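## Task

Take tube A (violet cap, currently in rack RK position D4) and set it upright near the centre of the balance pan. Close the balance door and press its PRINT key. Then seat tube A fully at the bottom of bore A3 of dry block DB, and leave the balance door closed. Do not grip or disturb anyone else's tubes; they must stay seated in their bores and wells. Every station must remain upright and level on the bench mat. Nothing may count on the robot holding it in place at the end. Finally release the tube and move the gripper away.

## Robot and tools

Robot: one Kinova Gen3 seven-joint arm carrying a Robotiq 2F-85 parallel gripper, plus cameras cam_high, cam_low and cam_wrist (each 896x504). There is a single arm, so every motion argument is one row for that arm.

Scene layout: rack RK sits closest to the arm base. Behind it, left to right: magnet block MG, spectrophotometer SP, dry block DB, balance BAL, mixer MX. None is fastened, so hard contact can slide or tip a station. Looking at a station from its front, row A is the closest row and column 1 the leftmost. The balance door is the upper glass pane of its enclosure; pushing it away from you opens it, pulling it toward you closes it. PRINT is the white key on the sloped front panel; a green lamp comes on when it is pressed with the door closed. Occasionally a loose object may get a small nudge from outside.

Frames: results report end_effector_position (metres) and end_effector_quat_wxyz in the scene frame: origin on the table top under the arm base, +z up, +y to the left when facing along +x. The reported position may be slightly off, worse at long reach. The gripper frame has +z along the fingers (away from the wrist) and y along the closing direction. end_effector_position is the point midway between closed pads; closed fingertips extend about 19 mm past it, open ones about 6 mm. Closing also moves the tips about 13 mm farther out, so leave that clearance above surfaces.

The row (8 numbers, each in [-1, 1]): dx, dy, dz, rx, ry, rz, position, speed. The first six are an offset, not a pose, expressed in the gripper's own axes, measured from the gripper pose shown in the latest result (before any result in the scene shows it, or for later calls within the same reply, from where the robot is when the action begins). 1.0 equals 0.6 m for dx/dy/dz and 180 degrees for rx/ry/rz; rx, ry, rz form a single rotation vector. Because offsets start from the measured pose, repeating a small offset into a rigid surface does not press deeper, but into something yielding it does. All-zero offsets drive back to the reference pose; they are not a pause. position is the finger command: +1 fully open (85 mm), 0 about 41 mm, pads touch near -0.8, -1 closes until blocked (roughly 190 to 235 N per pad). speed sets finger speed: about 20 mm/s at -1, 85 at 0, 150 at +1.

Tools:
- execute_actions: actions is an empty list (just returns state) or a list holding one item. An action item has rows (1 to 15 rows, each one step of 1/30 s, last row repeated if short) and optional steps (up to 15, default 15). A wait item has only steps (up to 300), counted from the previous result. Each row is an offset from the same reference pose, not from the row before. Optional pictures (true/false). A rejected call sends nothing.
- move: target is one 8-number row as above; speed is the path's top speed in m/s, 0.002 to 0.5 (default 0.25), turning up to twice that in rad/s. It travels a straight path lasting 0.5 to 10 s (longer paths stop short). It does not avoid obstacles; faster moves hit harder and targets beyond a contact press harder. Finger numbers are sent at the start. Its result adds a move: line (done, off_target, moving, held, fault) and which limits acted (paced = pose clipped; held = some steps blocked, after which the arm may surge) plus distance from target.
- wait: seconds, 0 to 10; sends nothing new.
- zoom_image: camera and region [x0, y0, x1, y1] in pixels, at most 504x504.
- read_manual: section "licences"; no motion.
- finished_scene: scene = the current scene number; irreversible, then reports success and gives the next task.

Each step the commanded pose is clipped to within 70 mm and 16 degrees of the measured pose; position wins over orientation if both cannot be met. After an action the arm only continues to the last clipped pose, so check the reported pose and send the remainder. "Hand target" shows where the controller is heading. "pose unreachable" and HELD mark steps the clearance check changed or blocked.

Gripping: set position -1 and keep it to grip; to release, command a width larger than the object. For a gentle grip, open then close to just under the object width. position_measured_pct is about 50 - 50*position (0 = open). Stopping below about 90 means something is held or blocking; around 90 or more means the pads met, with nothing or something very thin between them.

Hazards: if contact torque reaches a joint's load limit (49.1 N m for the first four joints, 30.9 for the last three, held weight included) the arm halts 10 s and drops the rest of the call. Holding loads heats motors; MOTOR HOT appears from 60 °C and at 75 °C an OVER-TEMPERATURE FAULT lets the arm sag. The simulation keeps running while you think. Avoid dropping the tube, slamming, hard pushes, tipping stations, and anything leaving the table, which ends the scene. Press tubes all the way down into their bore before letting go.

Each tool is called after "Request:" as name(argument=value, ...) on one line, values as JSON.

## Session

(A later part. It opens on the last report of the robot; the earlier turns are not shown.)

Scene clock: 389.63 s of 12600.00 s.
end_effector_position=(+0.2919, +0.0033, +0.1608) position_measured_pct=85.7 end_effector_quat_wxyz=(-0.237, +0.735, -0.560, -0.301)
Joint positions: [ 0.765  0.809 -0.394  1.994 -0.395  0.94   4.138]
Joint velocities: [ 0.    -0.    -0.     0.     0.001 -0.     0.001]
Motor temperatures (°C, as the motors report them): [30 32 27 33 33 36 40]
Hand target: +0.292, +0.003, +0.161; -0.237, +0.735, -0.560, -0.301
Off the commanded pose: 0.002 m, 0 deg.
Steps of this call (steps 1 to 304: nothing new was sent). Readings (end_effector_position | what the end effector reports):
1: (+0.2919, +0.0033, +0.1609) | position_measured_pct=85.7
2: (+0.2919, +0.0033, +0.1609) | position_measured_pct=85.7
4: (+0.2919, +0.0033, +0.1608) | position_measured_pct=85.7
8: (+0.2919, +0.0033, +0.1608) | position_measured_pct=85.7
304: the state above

Request:
move(target=[0.094,0.006,-0.021,0,0,0,-1,0], speed=0.06)

Scene clock: 395.03 s of 12600.00 s.
end_effector_position=(+0.3018, -0.0445, +0.1300) position_measured_pct=85.7 end_effector_quat_wxyz=(-0.238, +0.735, -0.560, -0.301)
Joint positions: [ 0.807  0.906 -0.341  1.874 -0.33   0.995  4.18 ]
Joint velocities: [ 0.001  0.005  0.002 -0.003  0.001  0.002  0.001]
Motor temperatures (°C, as the motors report them): [30 32 27 33 33 36 40]
Hand target: +0.302, -0.045, +0.130; -0.238, +0.735, -0.560, -0.301
Off the commanded pose: 0.000 m, 0 deg.
move: done

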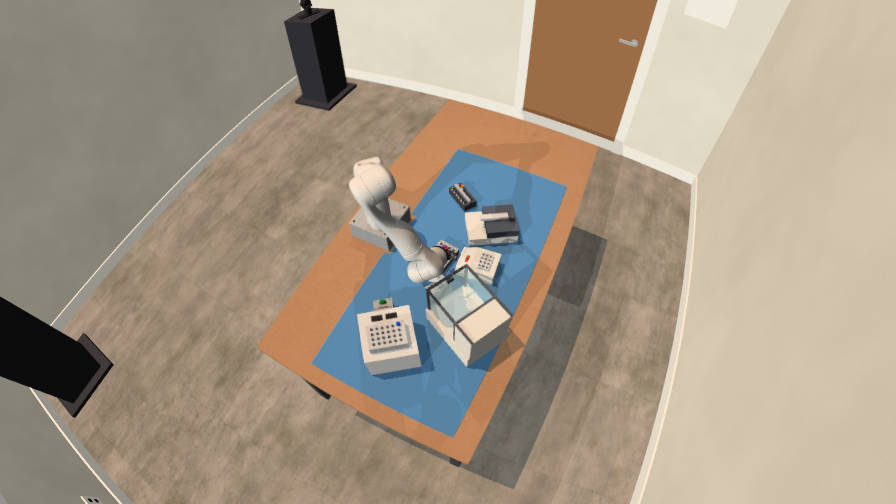

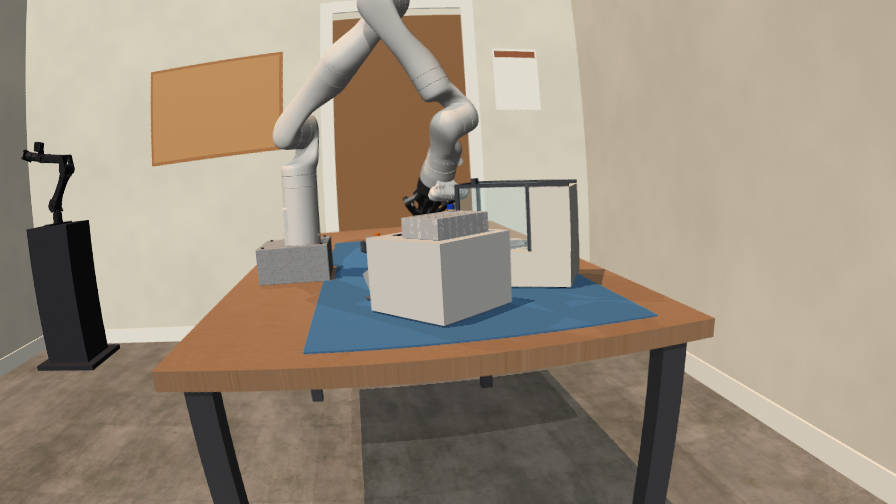

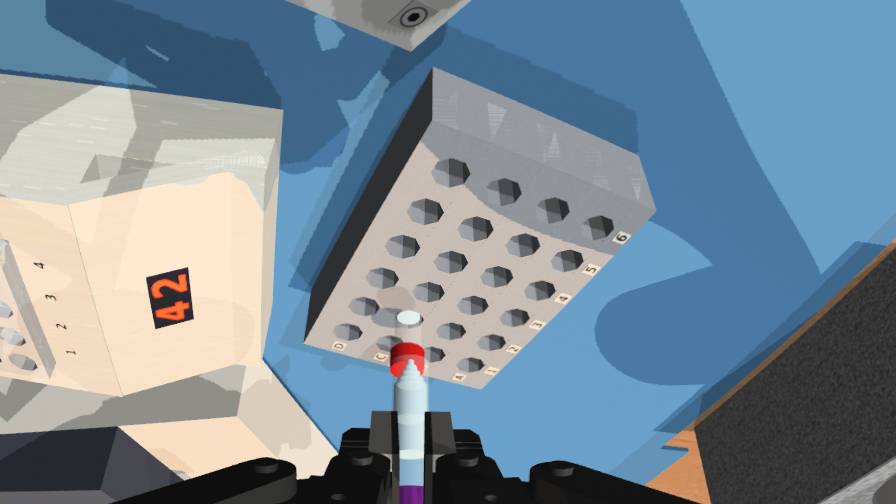

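Request:
move(target=[0.045,0.0083,0.025,0,0,0,-1,0], speed=0.03)

Request:
zoom_image(camera="cam_wrist", region=[250, 150, 600, 504])

Scene clock: 410.03 s of 12600.00 s.
end_effector_position=(+0.2998, -0.0539, +0.1004) position_measured_pct=85.7 end_effector_quat_wxyz=(-0.238, +0.735, -0.560, -0.301)
Joint positions: [ 0.816  0.977 -0.325  1.852 -0.311  0.959  4.21 ]
Joint velocities: [ 0.     0.004  0.002 -0.    -0.002 -0.     0.001]
Motor temperatures (°C, as the motors report them): [30 32 27 33 33 36 40]
Hand target: +0.300, -0.054, +0.100; -0.238, +0.735, -0.560, -0.301
Off the commanded pose: 0.000 m, 0 deg.
move: done

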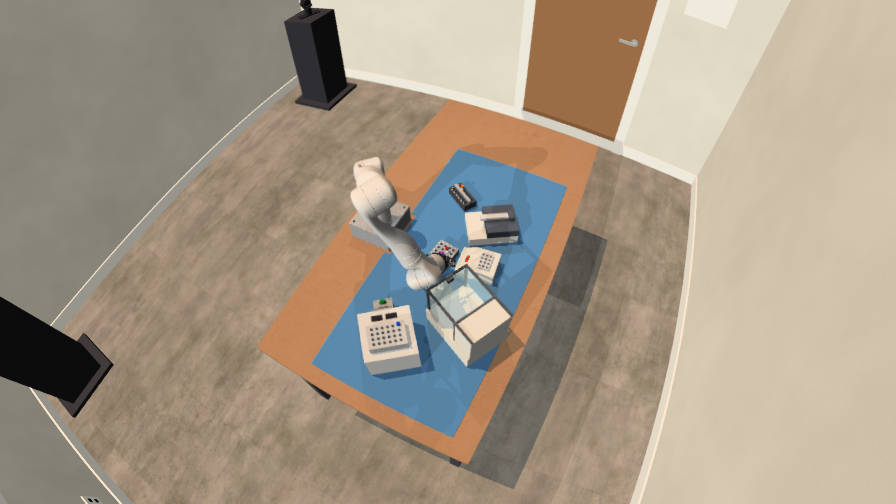

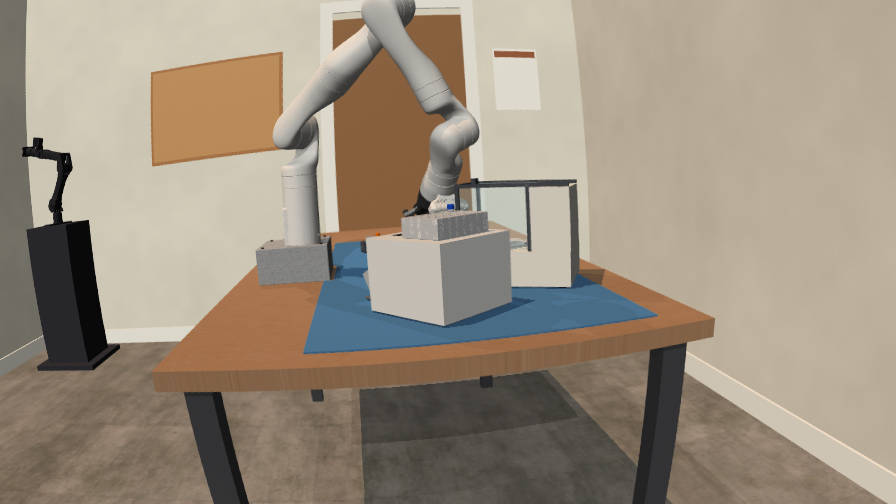

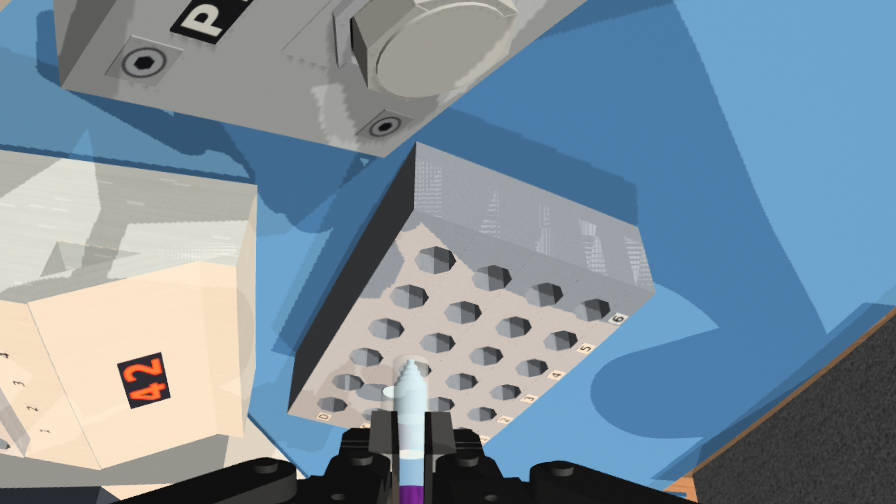

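Region (250, 150, 600, 504) of cam_wrist's 896x504 image, scaled by 1.424; it fills the left 498 columns of this view, and the rest is white.

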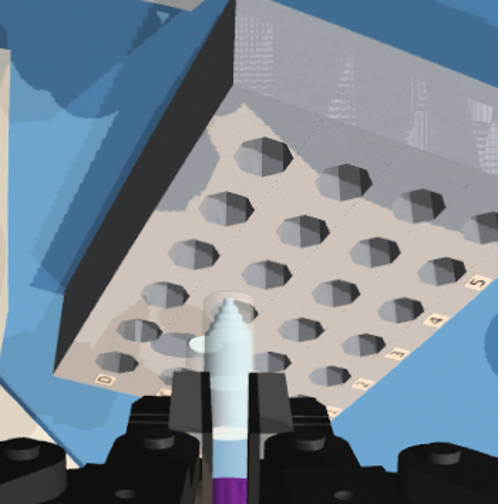

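Request:
move(target=[0.015,0,0.015,0,0,0,-1,0], speed=0.02)

Request:
zoom_image(camera="cam_wrist", region=[250, 150, 600, 504])

Scene clock: 423.63 s of 12600.00 s.
end_effector_position=(+0.2999, -0.0539, +0.0879) position_measured_pct=85.7 end_effector_quat_wxyz=(-0.237, +0.735, -0.560, -0.301)
Joint positions: [ 0.814  1.006 -0.322  1.846 -0.308  0.938  4.218]
Joint velocities: [-0.     0.006 -0.    -0.002  0.    -0.003  0.001]
Motor temperatures (°C, as the motors report them): [30 33 27 33 33 36 40]
Hand target: +0.300, -0.054, +0.088; -0.238, +0.735, -0.560, -0.301
Off the commanded pose: 0.000 m, 0 deg.
move: done

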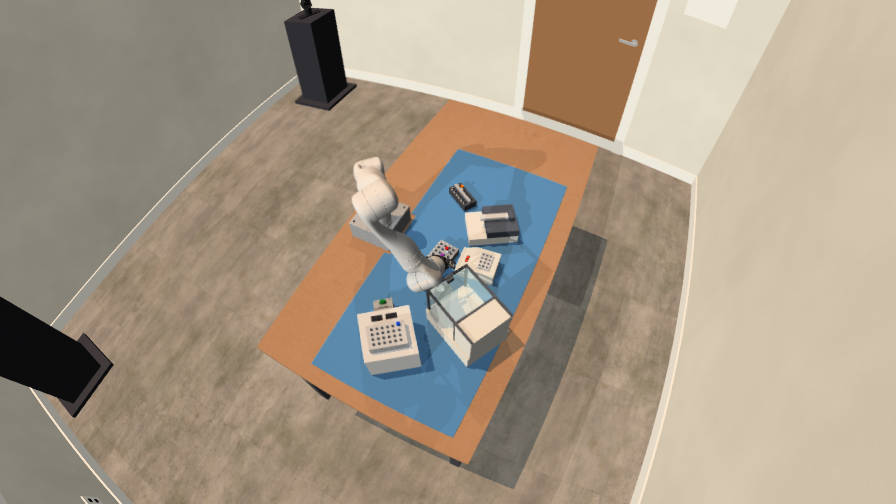

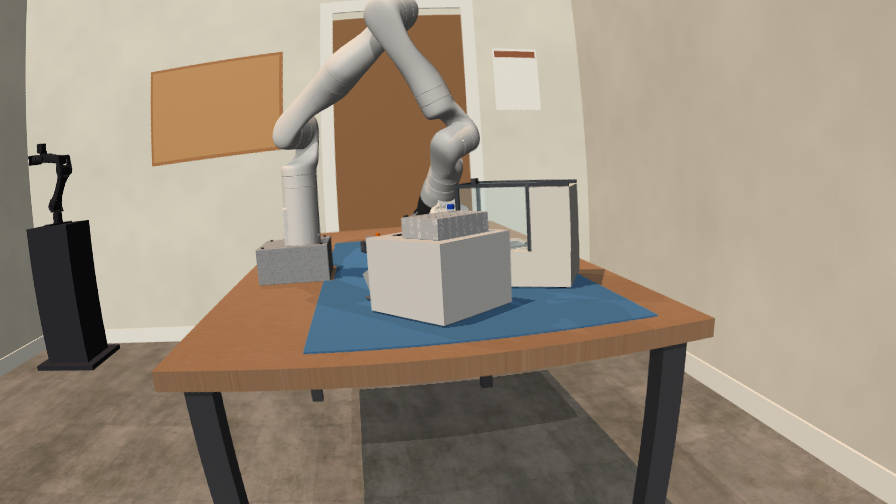

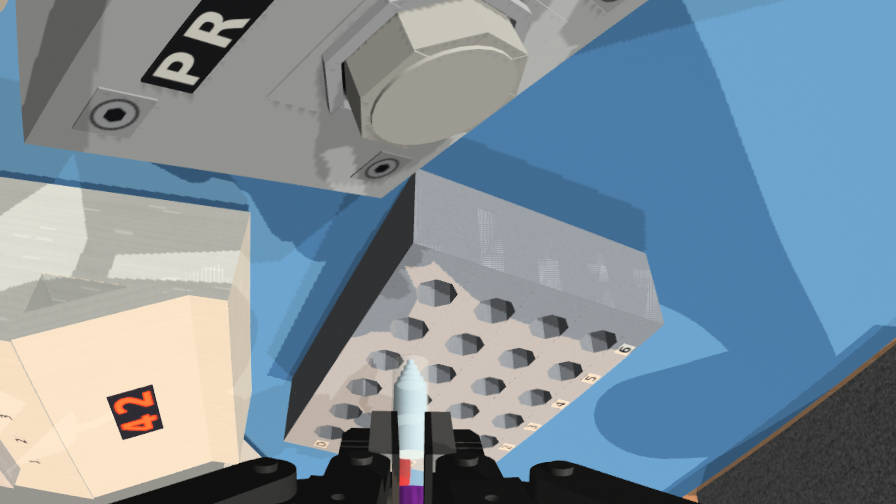

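Region (250, 150, 600, 504) of cam_wrist's 896x504 image, scaled by 1.424; it fills the left 498 columns of this view, and the rest is white.

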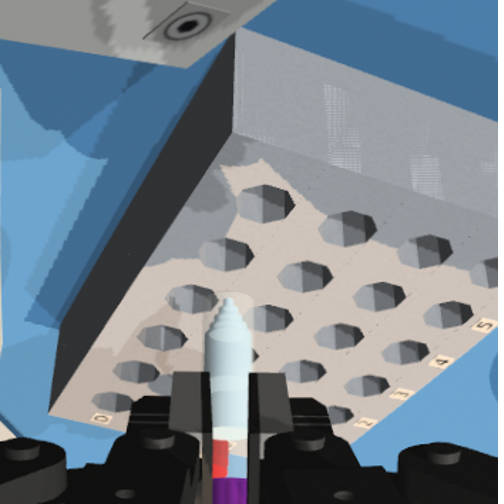

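Request:
move(target=[0.007,0,0.007,0,0,0,-1,0], speed=0.01)

Request:
zoom_image(camera="cam_wrist", region=[300, 250, 520, 504])

Scene clock: 432.77 s of 12600.00 s.
end_effector_position=(+0.2999, -0.0539, +0.0821) position_measured_pct=85.7 end_effector_quat_wxyz=(-0.237, +0.735, -0.560, -0.301)
Joint positions: [ 0.813  1.02  -0.32   1.843 -0.307  0.928  4.222]
Joint velocities: [-0.     0.003 -0.002 -0.002 -0.    -0.001 -0.   ]
Motor temperatures (°C, as the motors report them): [30 33 27 33 33 36 40]
Hand target: +0.300, -0.054, +0.082; -0.237, +0.735, -0.560, -0.301
Off the commanded pose: 0.000 m, 0 deg.
move: done

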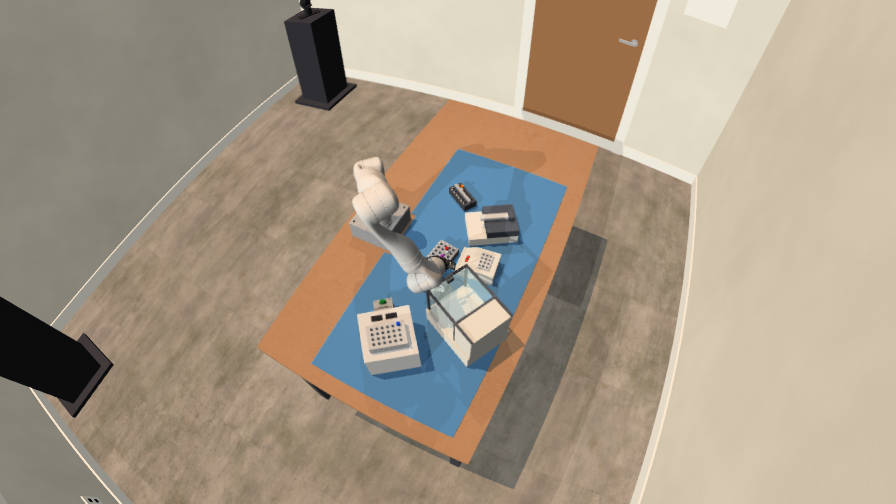

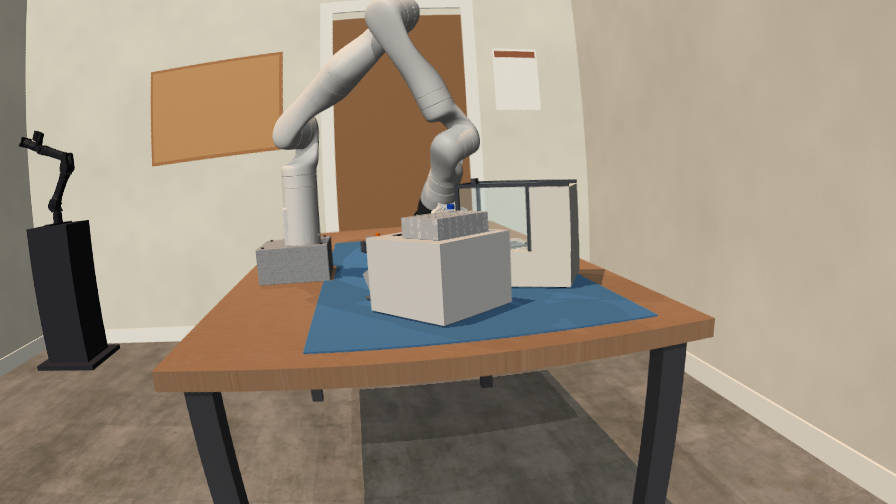

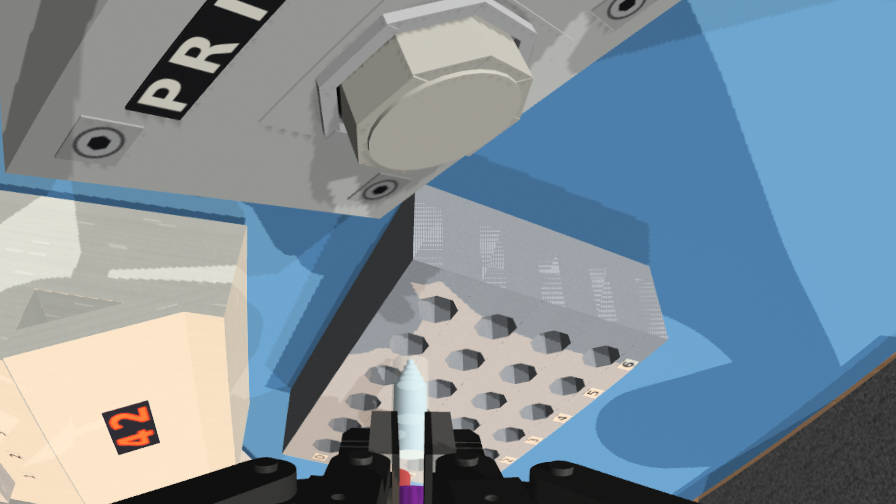

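Region (300, 250, 520, 504) of cam_wrist's 896x504 image, scaled by 1.984; it fills the left 437 columns of this view, and the rest is white.

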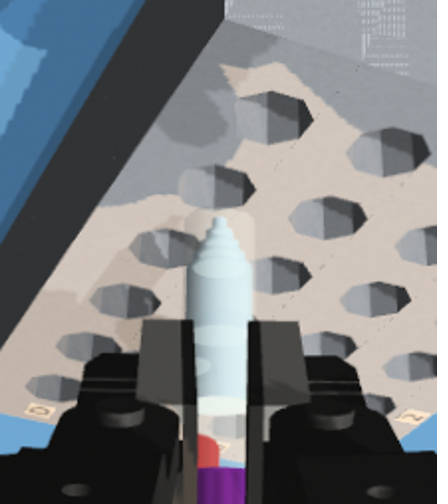

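Request:
zoom_image(camera="cam_high", region=[420, 235, 470, 280])

Region (420, 235, 470, 280) of cam_high's 896x504 image, scaled by 10.080, with more detail than that image has; it fills the top 454 rows of this view, and the rest is white.

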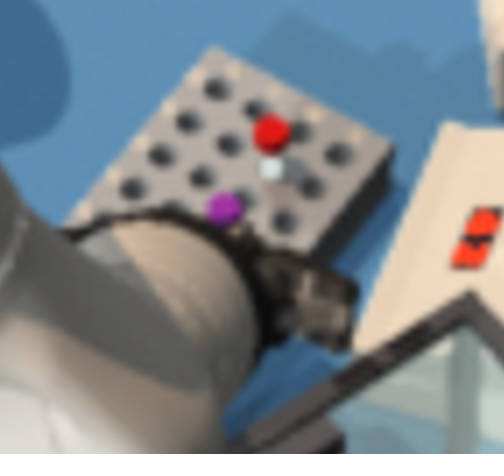

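Request:
move(target=[0.007,0,0.0023,0,0,0,-1,0], speed=0.008)

Request:
move(target=[0.007,0,0.007,0,0,0,-1,0], speed=0.006)

Request:
zoom_image(camera="cam_wrist", region=[300, 250, 520, 504])

Scene clock: 479.53 s of 12600.00 s.
end_effector_position=(+0.2992, -0.0548, +0.0786) position_measured_pct=85.7 end_effector_quat_wxyz=(-0.237, +0.734, -0.559, -0.303)
Joint positions: [ 0.814  1.03  -0.318  1.837 -0.304  0.929  4.225]
Joint velocities: [ 0.     0.    -0.     0.001 -0.001  0.001  0.001]
Motor temperatures (°C, as the motors report them): [30 33 27 33 33 36 40]
Hand target: +0.301, -0.056, +0.078; -0.237, +0.735, -0.560, -0.301
Off the commanded pose: 0.002 m, 0 deg.
move: done

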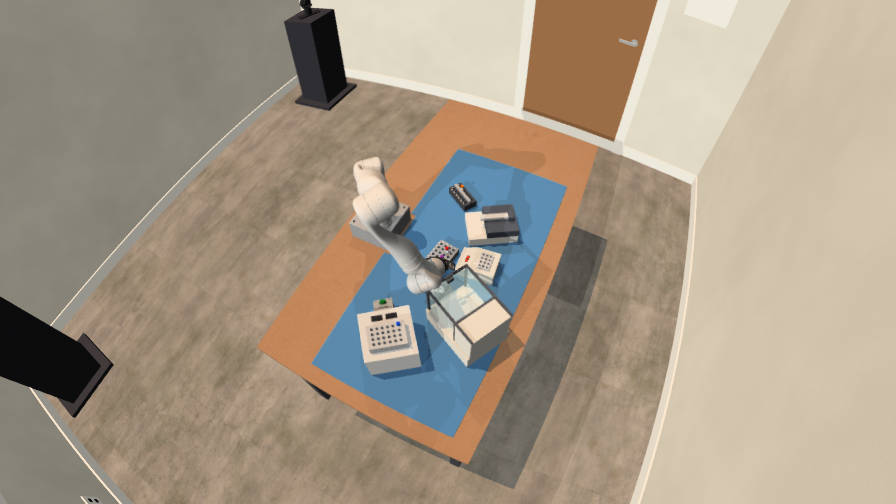

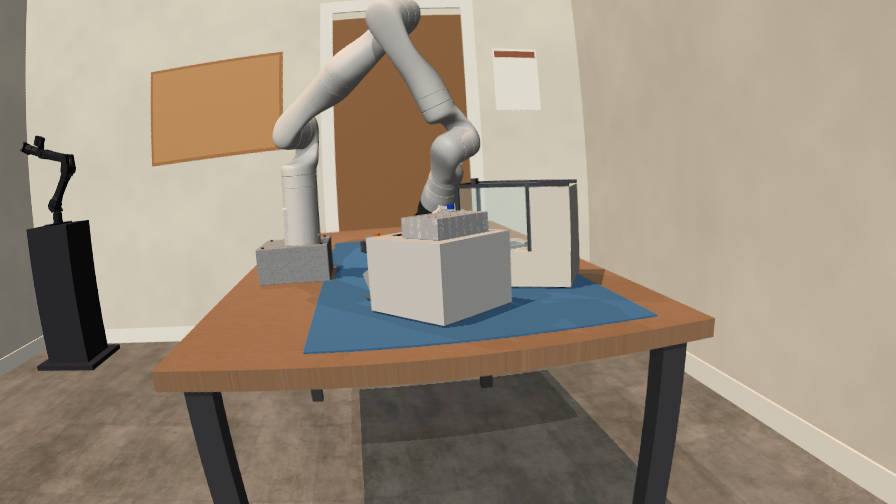

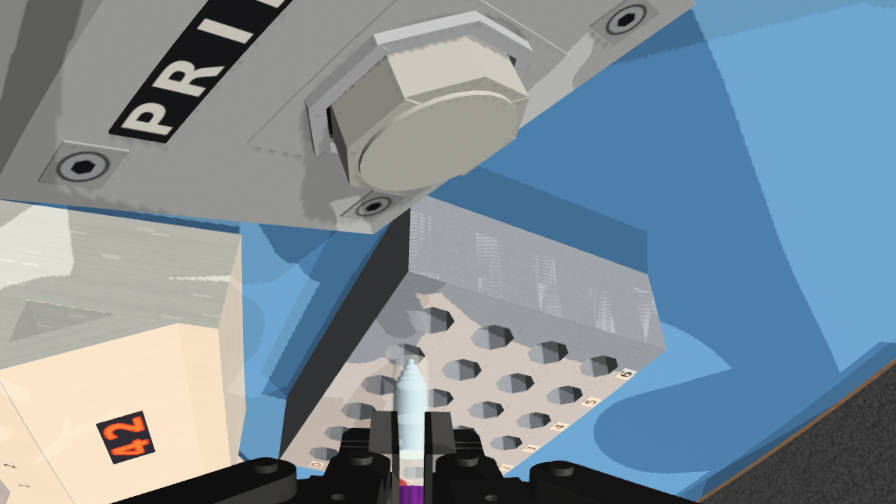

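Scene clock: 480.73 s of 12600.00 s.
end_effector_position=(+0.2971, -0.0535, +0.0757) position_measured_pct=85.7 end_effector_quat_wxyz=(-0.237, +0.735, -0.558, -0.304)
Joint positions: [ 0.814  1.038 -0.317  1.84  -0.302  0.923  4.228]
Joint velocities: [-0.    -0.    -0.    -0.001  0.     0.    -0.001]
Motor temperatures (°C, as the motors report them): [30 33 27 33 33 36 40]
Hand target: +0.299, -0.055, +0.073; -0.237, +0.735, -0.559, -0.303
Off the commanded pose: 0.004 m, 0 deg.
move: off_target

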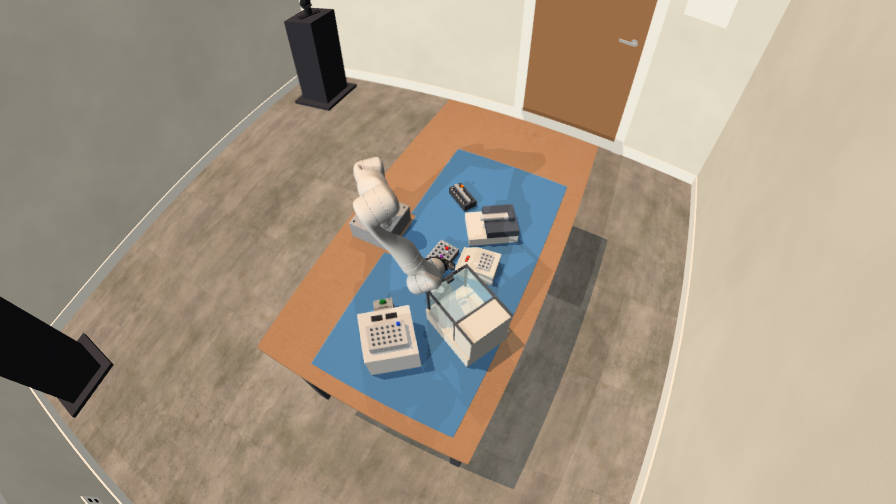

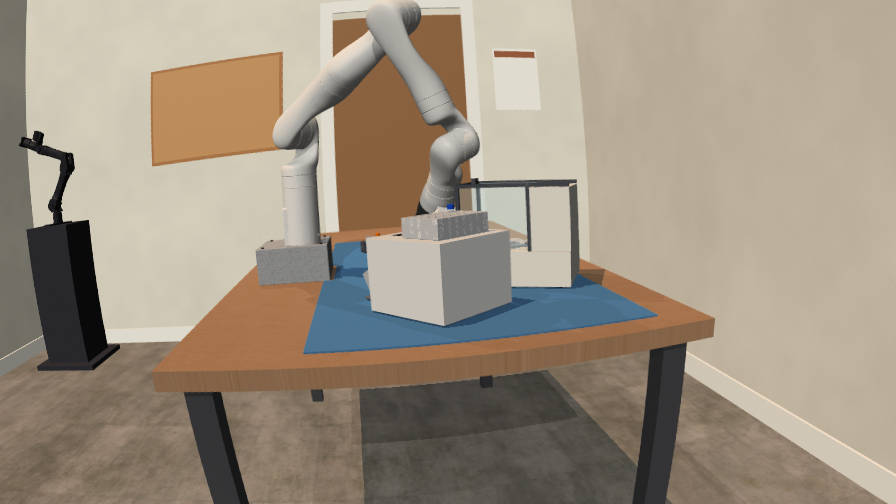

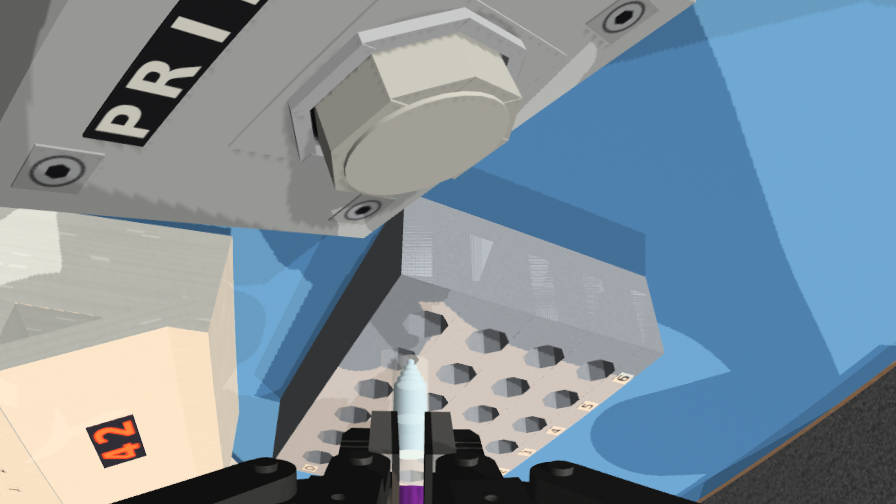

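Region (300, 250, 520, 504) of cam_wrist's 896x504 image, scaled by 1.984; it fills the left 437 columns of this view, and the rest is white.

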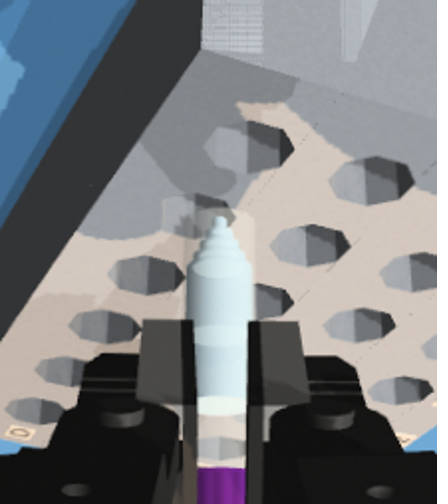

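Request:
execute_actions(actions=[])

Scene clock: 507.70 s of 12600.00 s.
end_effector_position=(+0.2971, -0.0535, +0.0757) position_measured_pct=85.7 end_effector_quat_wxyz=(-0.237, +0.735, -0.558, -0.304)
Joint positions: [ 0.814  1.038 -0.317  1.84  -0.302  0.923  4.229]
Joint velocities: [-0.     0.     0.    -0.001 -0.     0.     0.001]
Motor temperatures (°C, as the motors report them): [30 33 27 33 33 36 40]
Hand target: +0.299, -0.055, +0.073; -0.237, +0.735, -0.559, -0.303
Off the commanded pose: 0.004 m, 0 deg.
Steps of this call (steps 1 to 809: nothing new was sent). Readings (end_effector_position | what the end effector reports):
1: (+0.2971, -0.0535, +0.0757) | position_measured_pct=85.7
2: (+0.2971, -0.0535, +0.0757) | position_measured_pct=85.7
4: (+0.2971, -0.0535, +0.0757) | position_measured_pct=85.7
8: (+0.2971, -0.0535, +0.0757) | position_measured_pct=85.7
809: the state above

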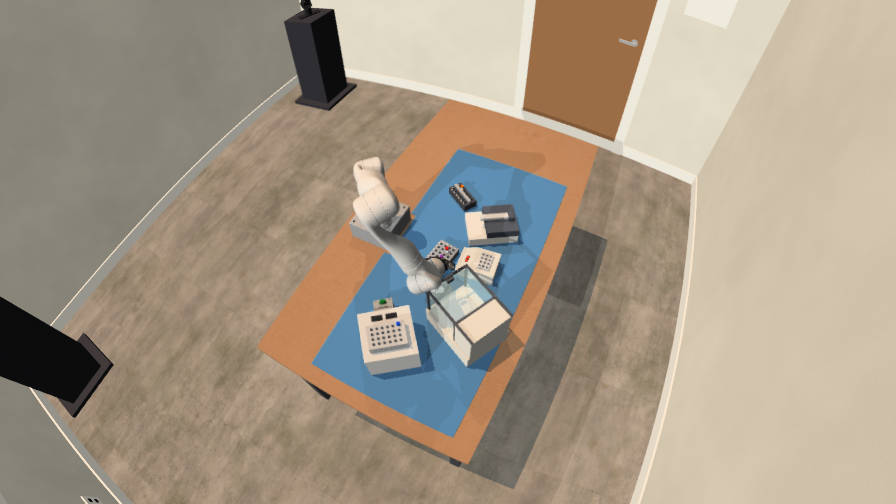

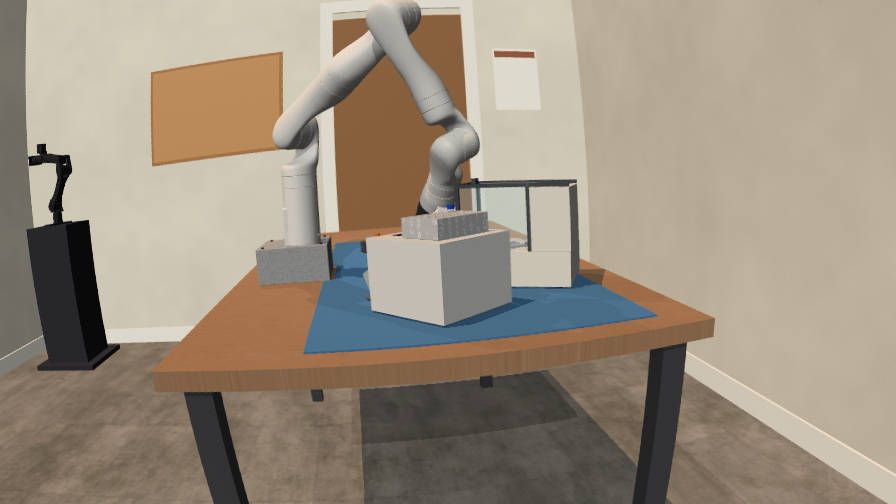

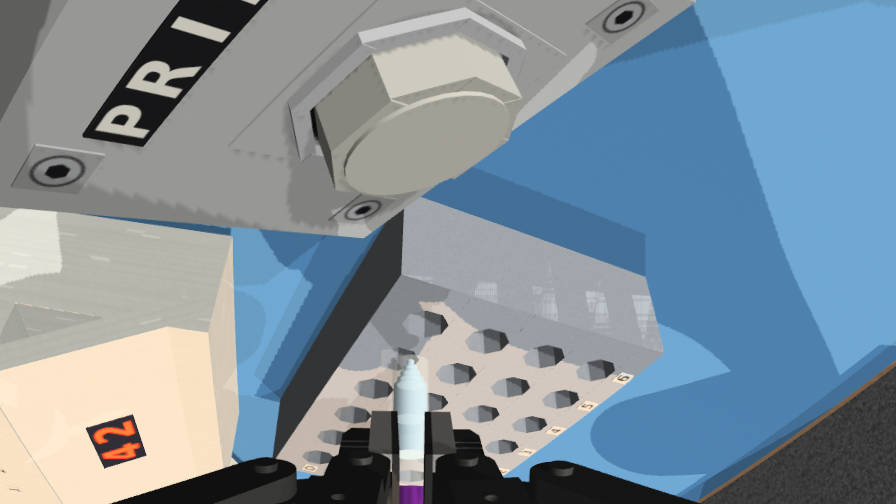

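Request:
move(target=[-0.006,-0.005,-0.006,0,0,0,-1,0], speed=0.01)

Request:
zoom_image(camera="cam_wrist", region=[300,280,520,500])

Scene clock: 515.30 s of 12600.00 s.
end_effector_position=(+0.2997, -0.0527, +0.0807) position_measured_pct=85.7 end_effector_quat_wxyz=(-0.237, +0.735, -0.558, -0.305)
Joint positions: [ 0.809  1.027 -0.319  1.837 -0.305  0.934  4.221]
Joint velocities: [-0.001 -0.002 -0.001  0.002  0.001  0.    -0.001]
Motor temperatures (°C, as the motors report them): [30 33 27 33 33 36 40]
Hand target: +0.300, -0.053, +0.081; -0.237, +0.735, -0.558, -0.304
Off the commanded pose: 0.000 m, 0 deg.
move: done

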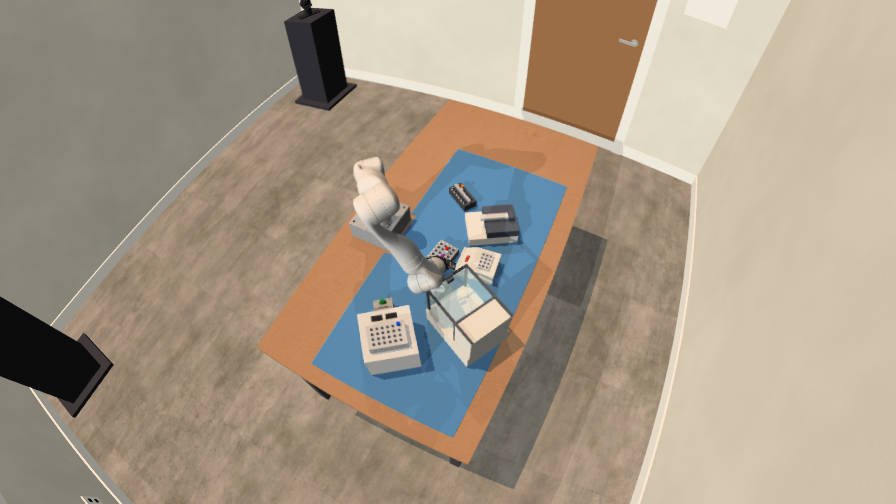

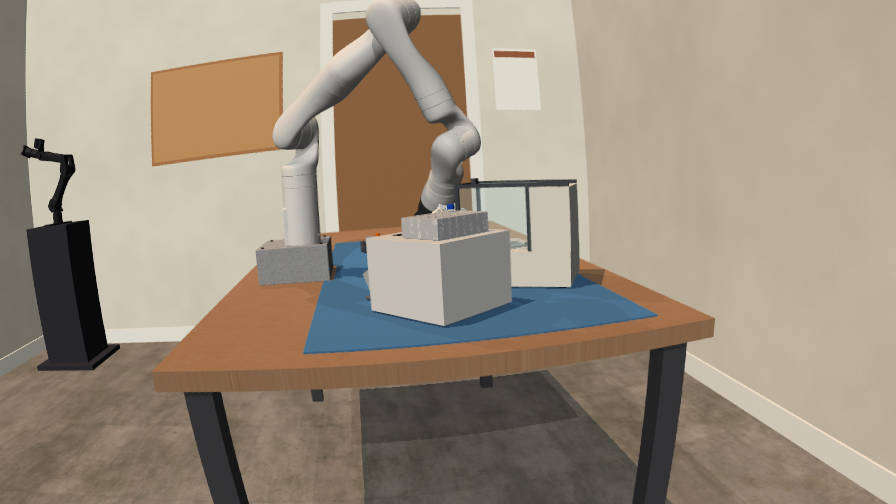

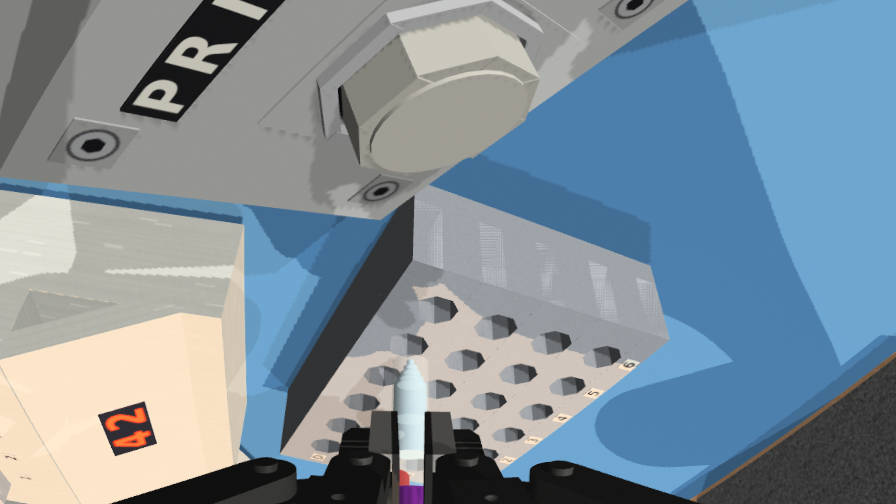

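Region (300, 280, 520, 500) of cam_wrist's 896x504 image, scaled by 2.291.

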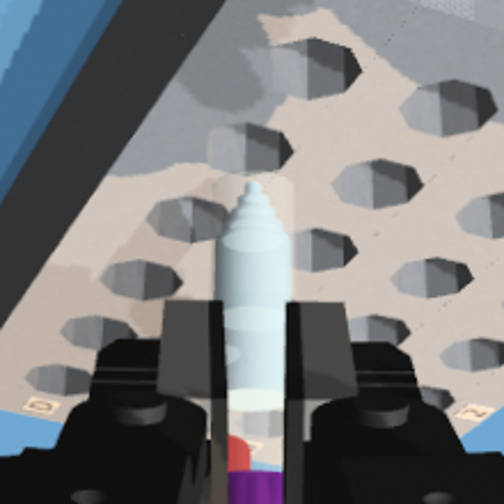

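Request:
move(target=[0.012,-0.001,0.012,0,0,0,-1,0], speed=0.006)

Request:
zoom_image(camera="cam_wrist", region=[300,280,520,500])

Scene clock: 525.00 s of 12600.00 s.
end_effector_position=(+0.2968, -0.0506, +0.0756) position_measured_pct=85.7 end_effector_quat_wxyz=(-0.237, +0.735, -0.556, -0.308)
Joint positions: [ 0.809  1.041 -0.318  1.839 -0.303  0.926  4.227]
Joint velocities: [-0.    -0.    -0.001 -0.001 -0.001 -0.001  0.   ]
Motor temperatures (°C, as the motors report them): [30 33 27 33 33 36 40]
Hand target: +0.300, -0.052, +0.071; -0.237, +0.735, -0.558, -0.305
Off the commanded pose: 0.006 m, 0 deg.
move: off_target

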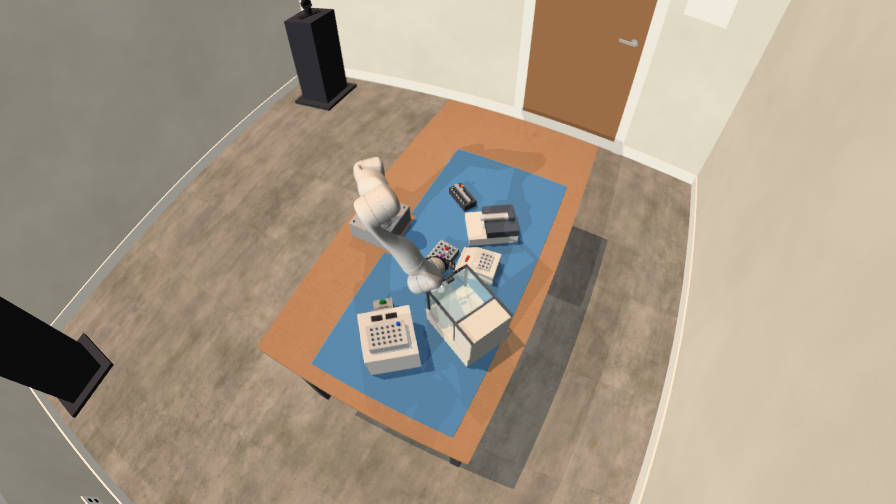

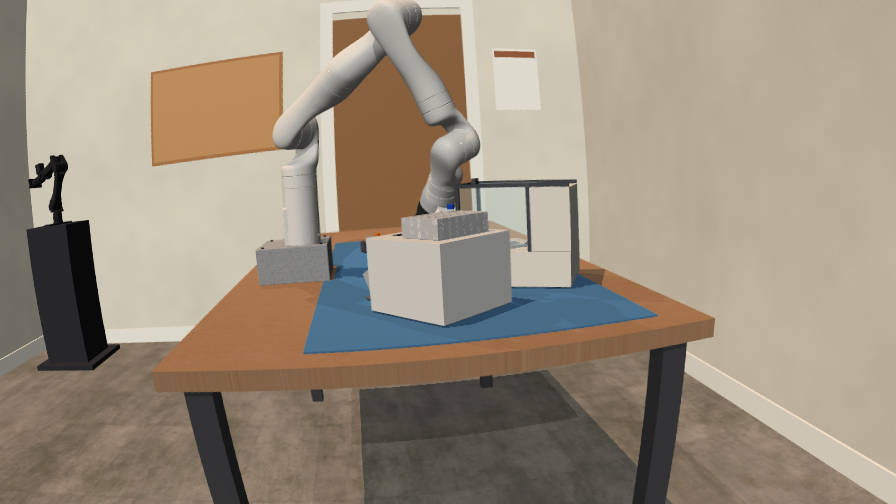

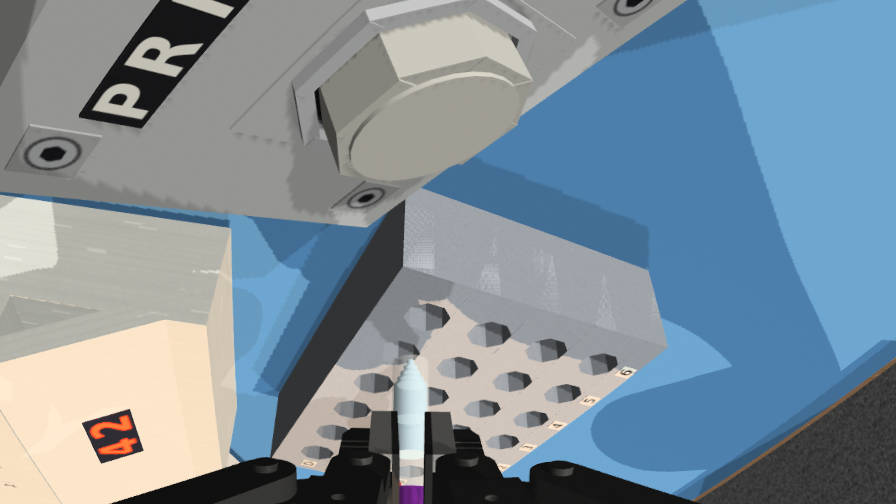

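Region (300, 280, 520, 500) of cam_wrist's 896x504 image, scaled by 2.291.

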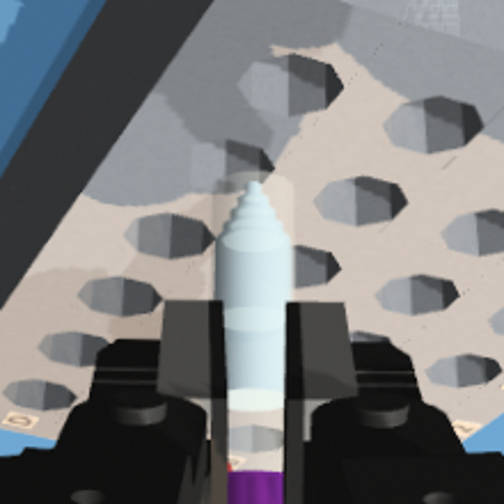

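Request:
move(target=[0.0025,-0.005,-0.007,0,0,0,-1,0], speed=0.008)

Request:
zoom_image(camera="cam_wrist", region=[300,280,520,500])

Scene clock: 542.47 s of 12600.00 s.
end_effector_position=(+0.2953, -0.0509, +0.0789) position_measured_pct=85.7 end_effector_quat_wxyz=(-0.237, +0.733, -0.555, -0.314)
Joint positions: [ 0.808  1.039 -0.316  1.833 -0.301  0.946  4.222]
Joint velocities: [-0.    -0.001  0.001 -0.003 -0.     0.001 -0.   ]
Motor temperatures (°C, as the motors report them): [30 33 27 33 33 36 40]
Hand target: +0.301, -0.054, +0.078; -0.237, +0.735, -0.556, -0.308
Off the commanded pose: 0.006 m, 1 deg.
move: off_target

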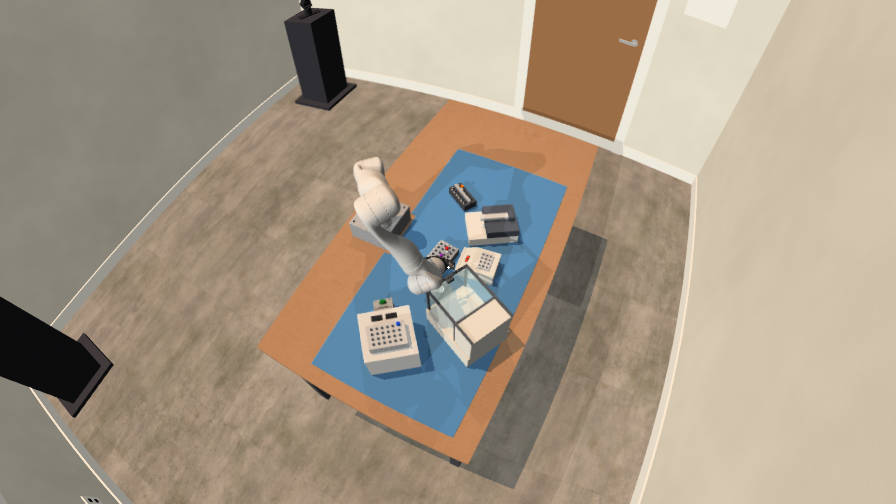

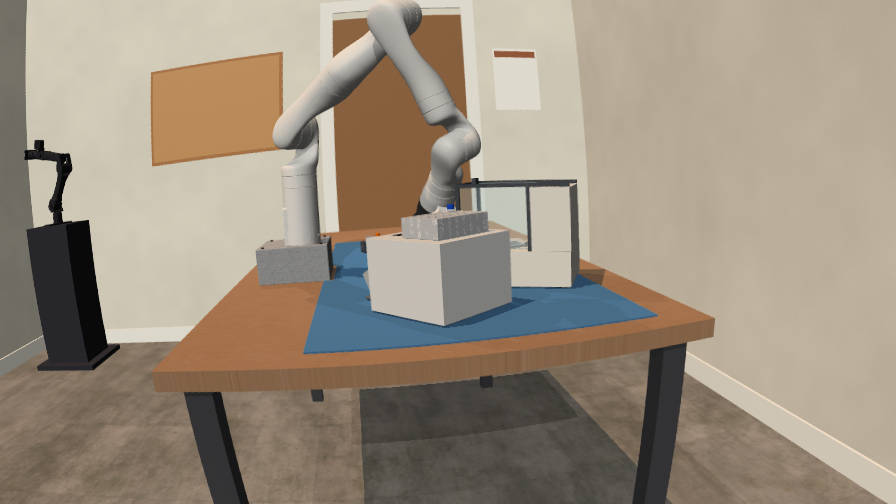

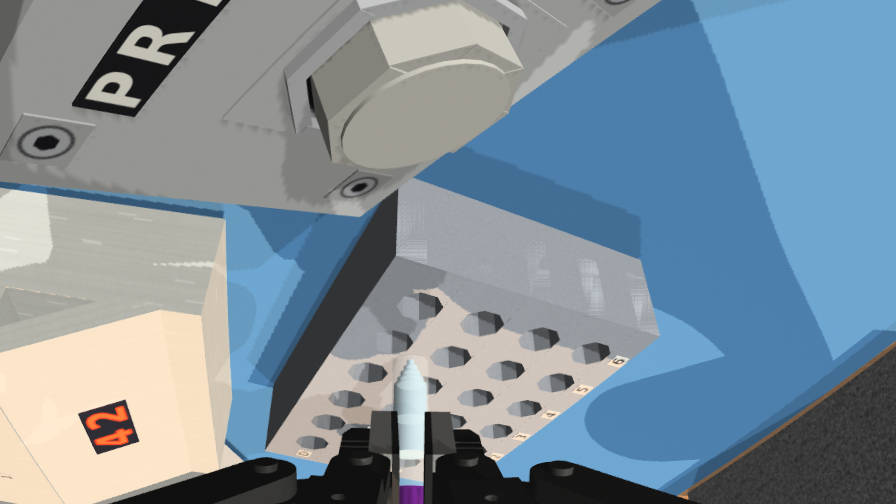

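Region (300, 280, 520, 500) of cam_wrist's 896x504 image, scaled by 2.291.

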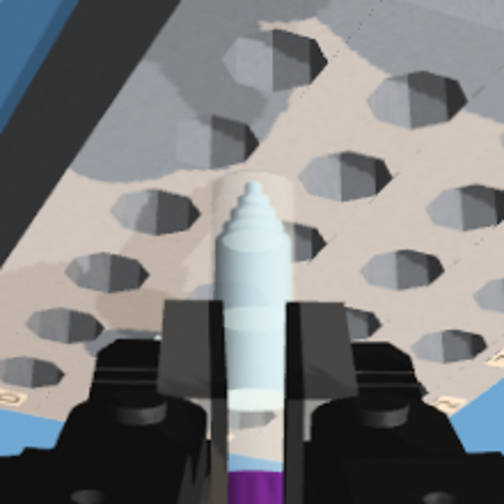

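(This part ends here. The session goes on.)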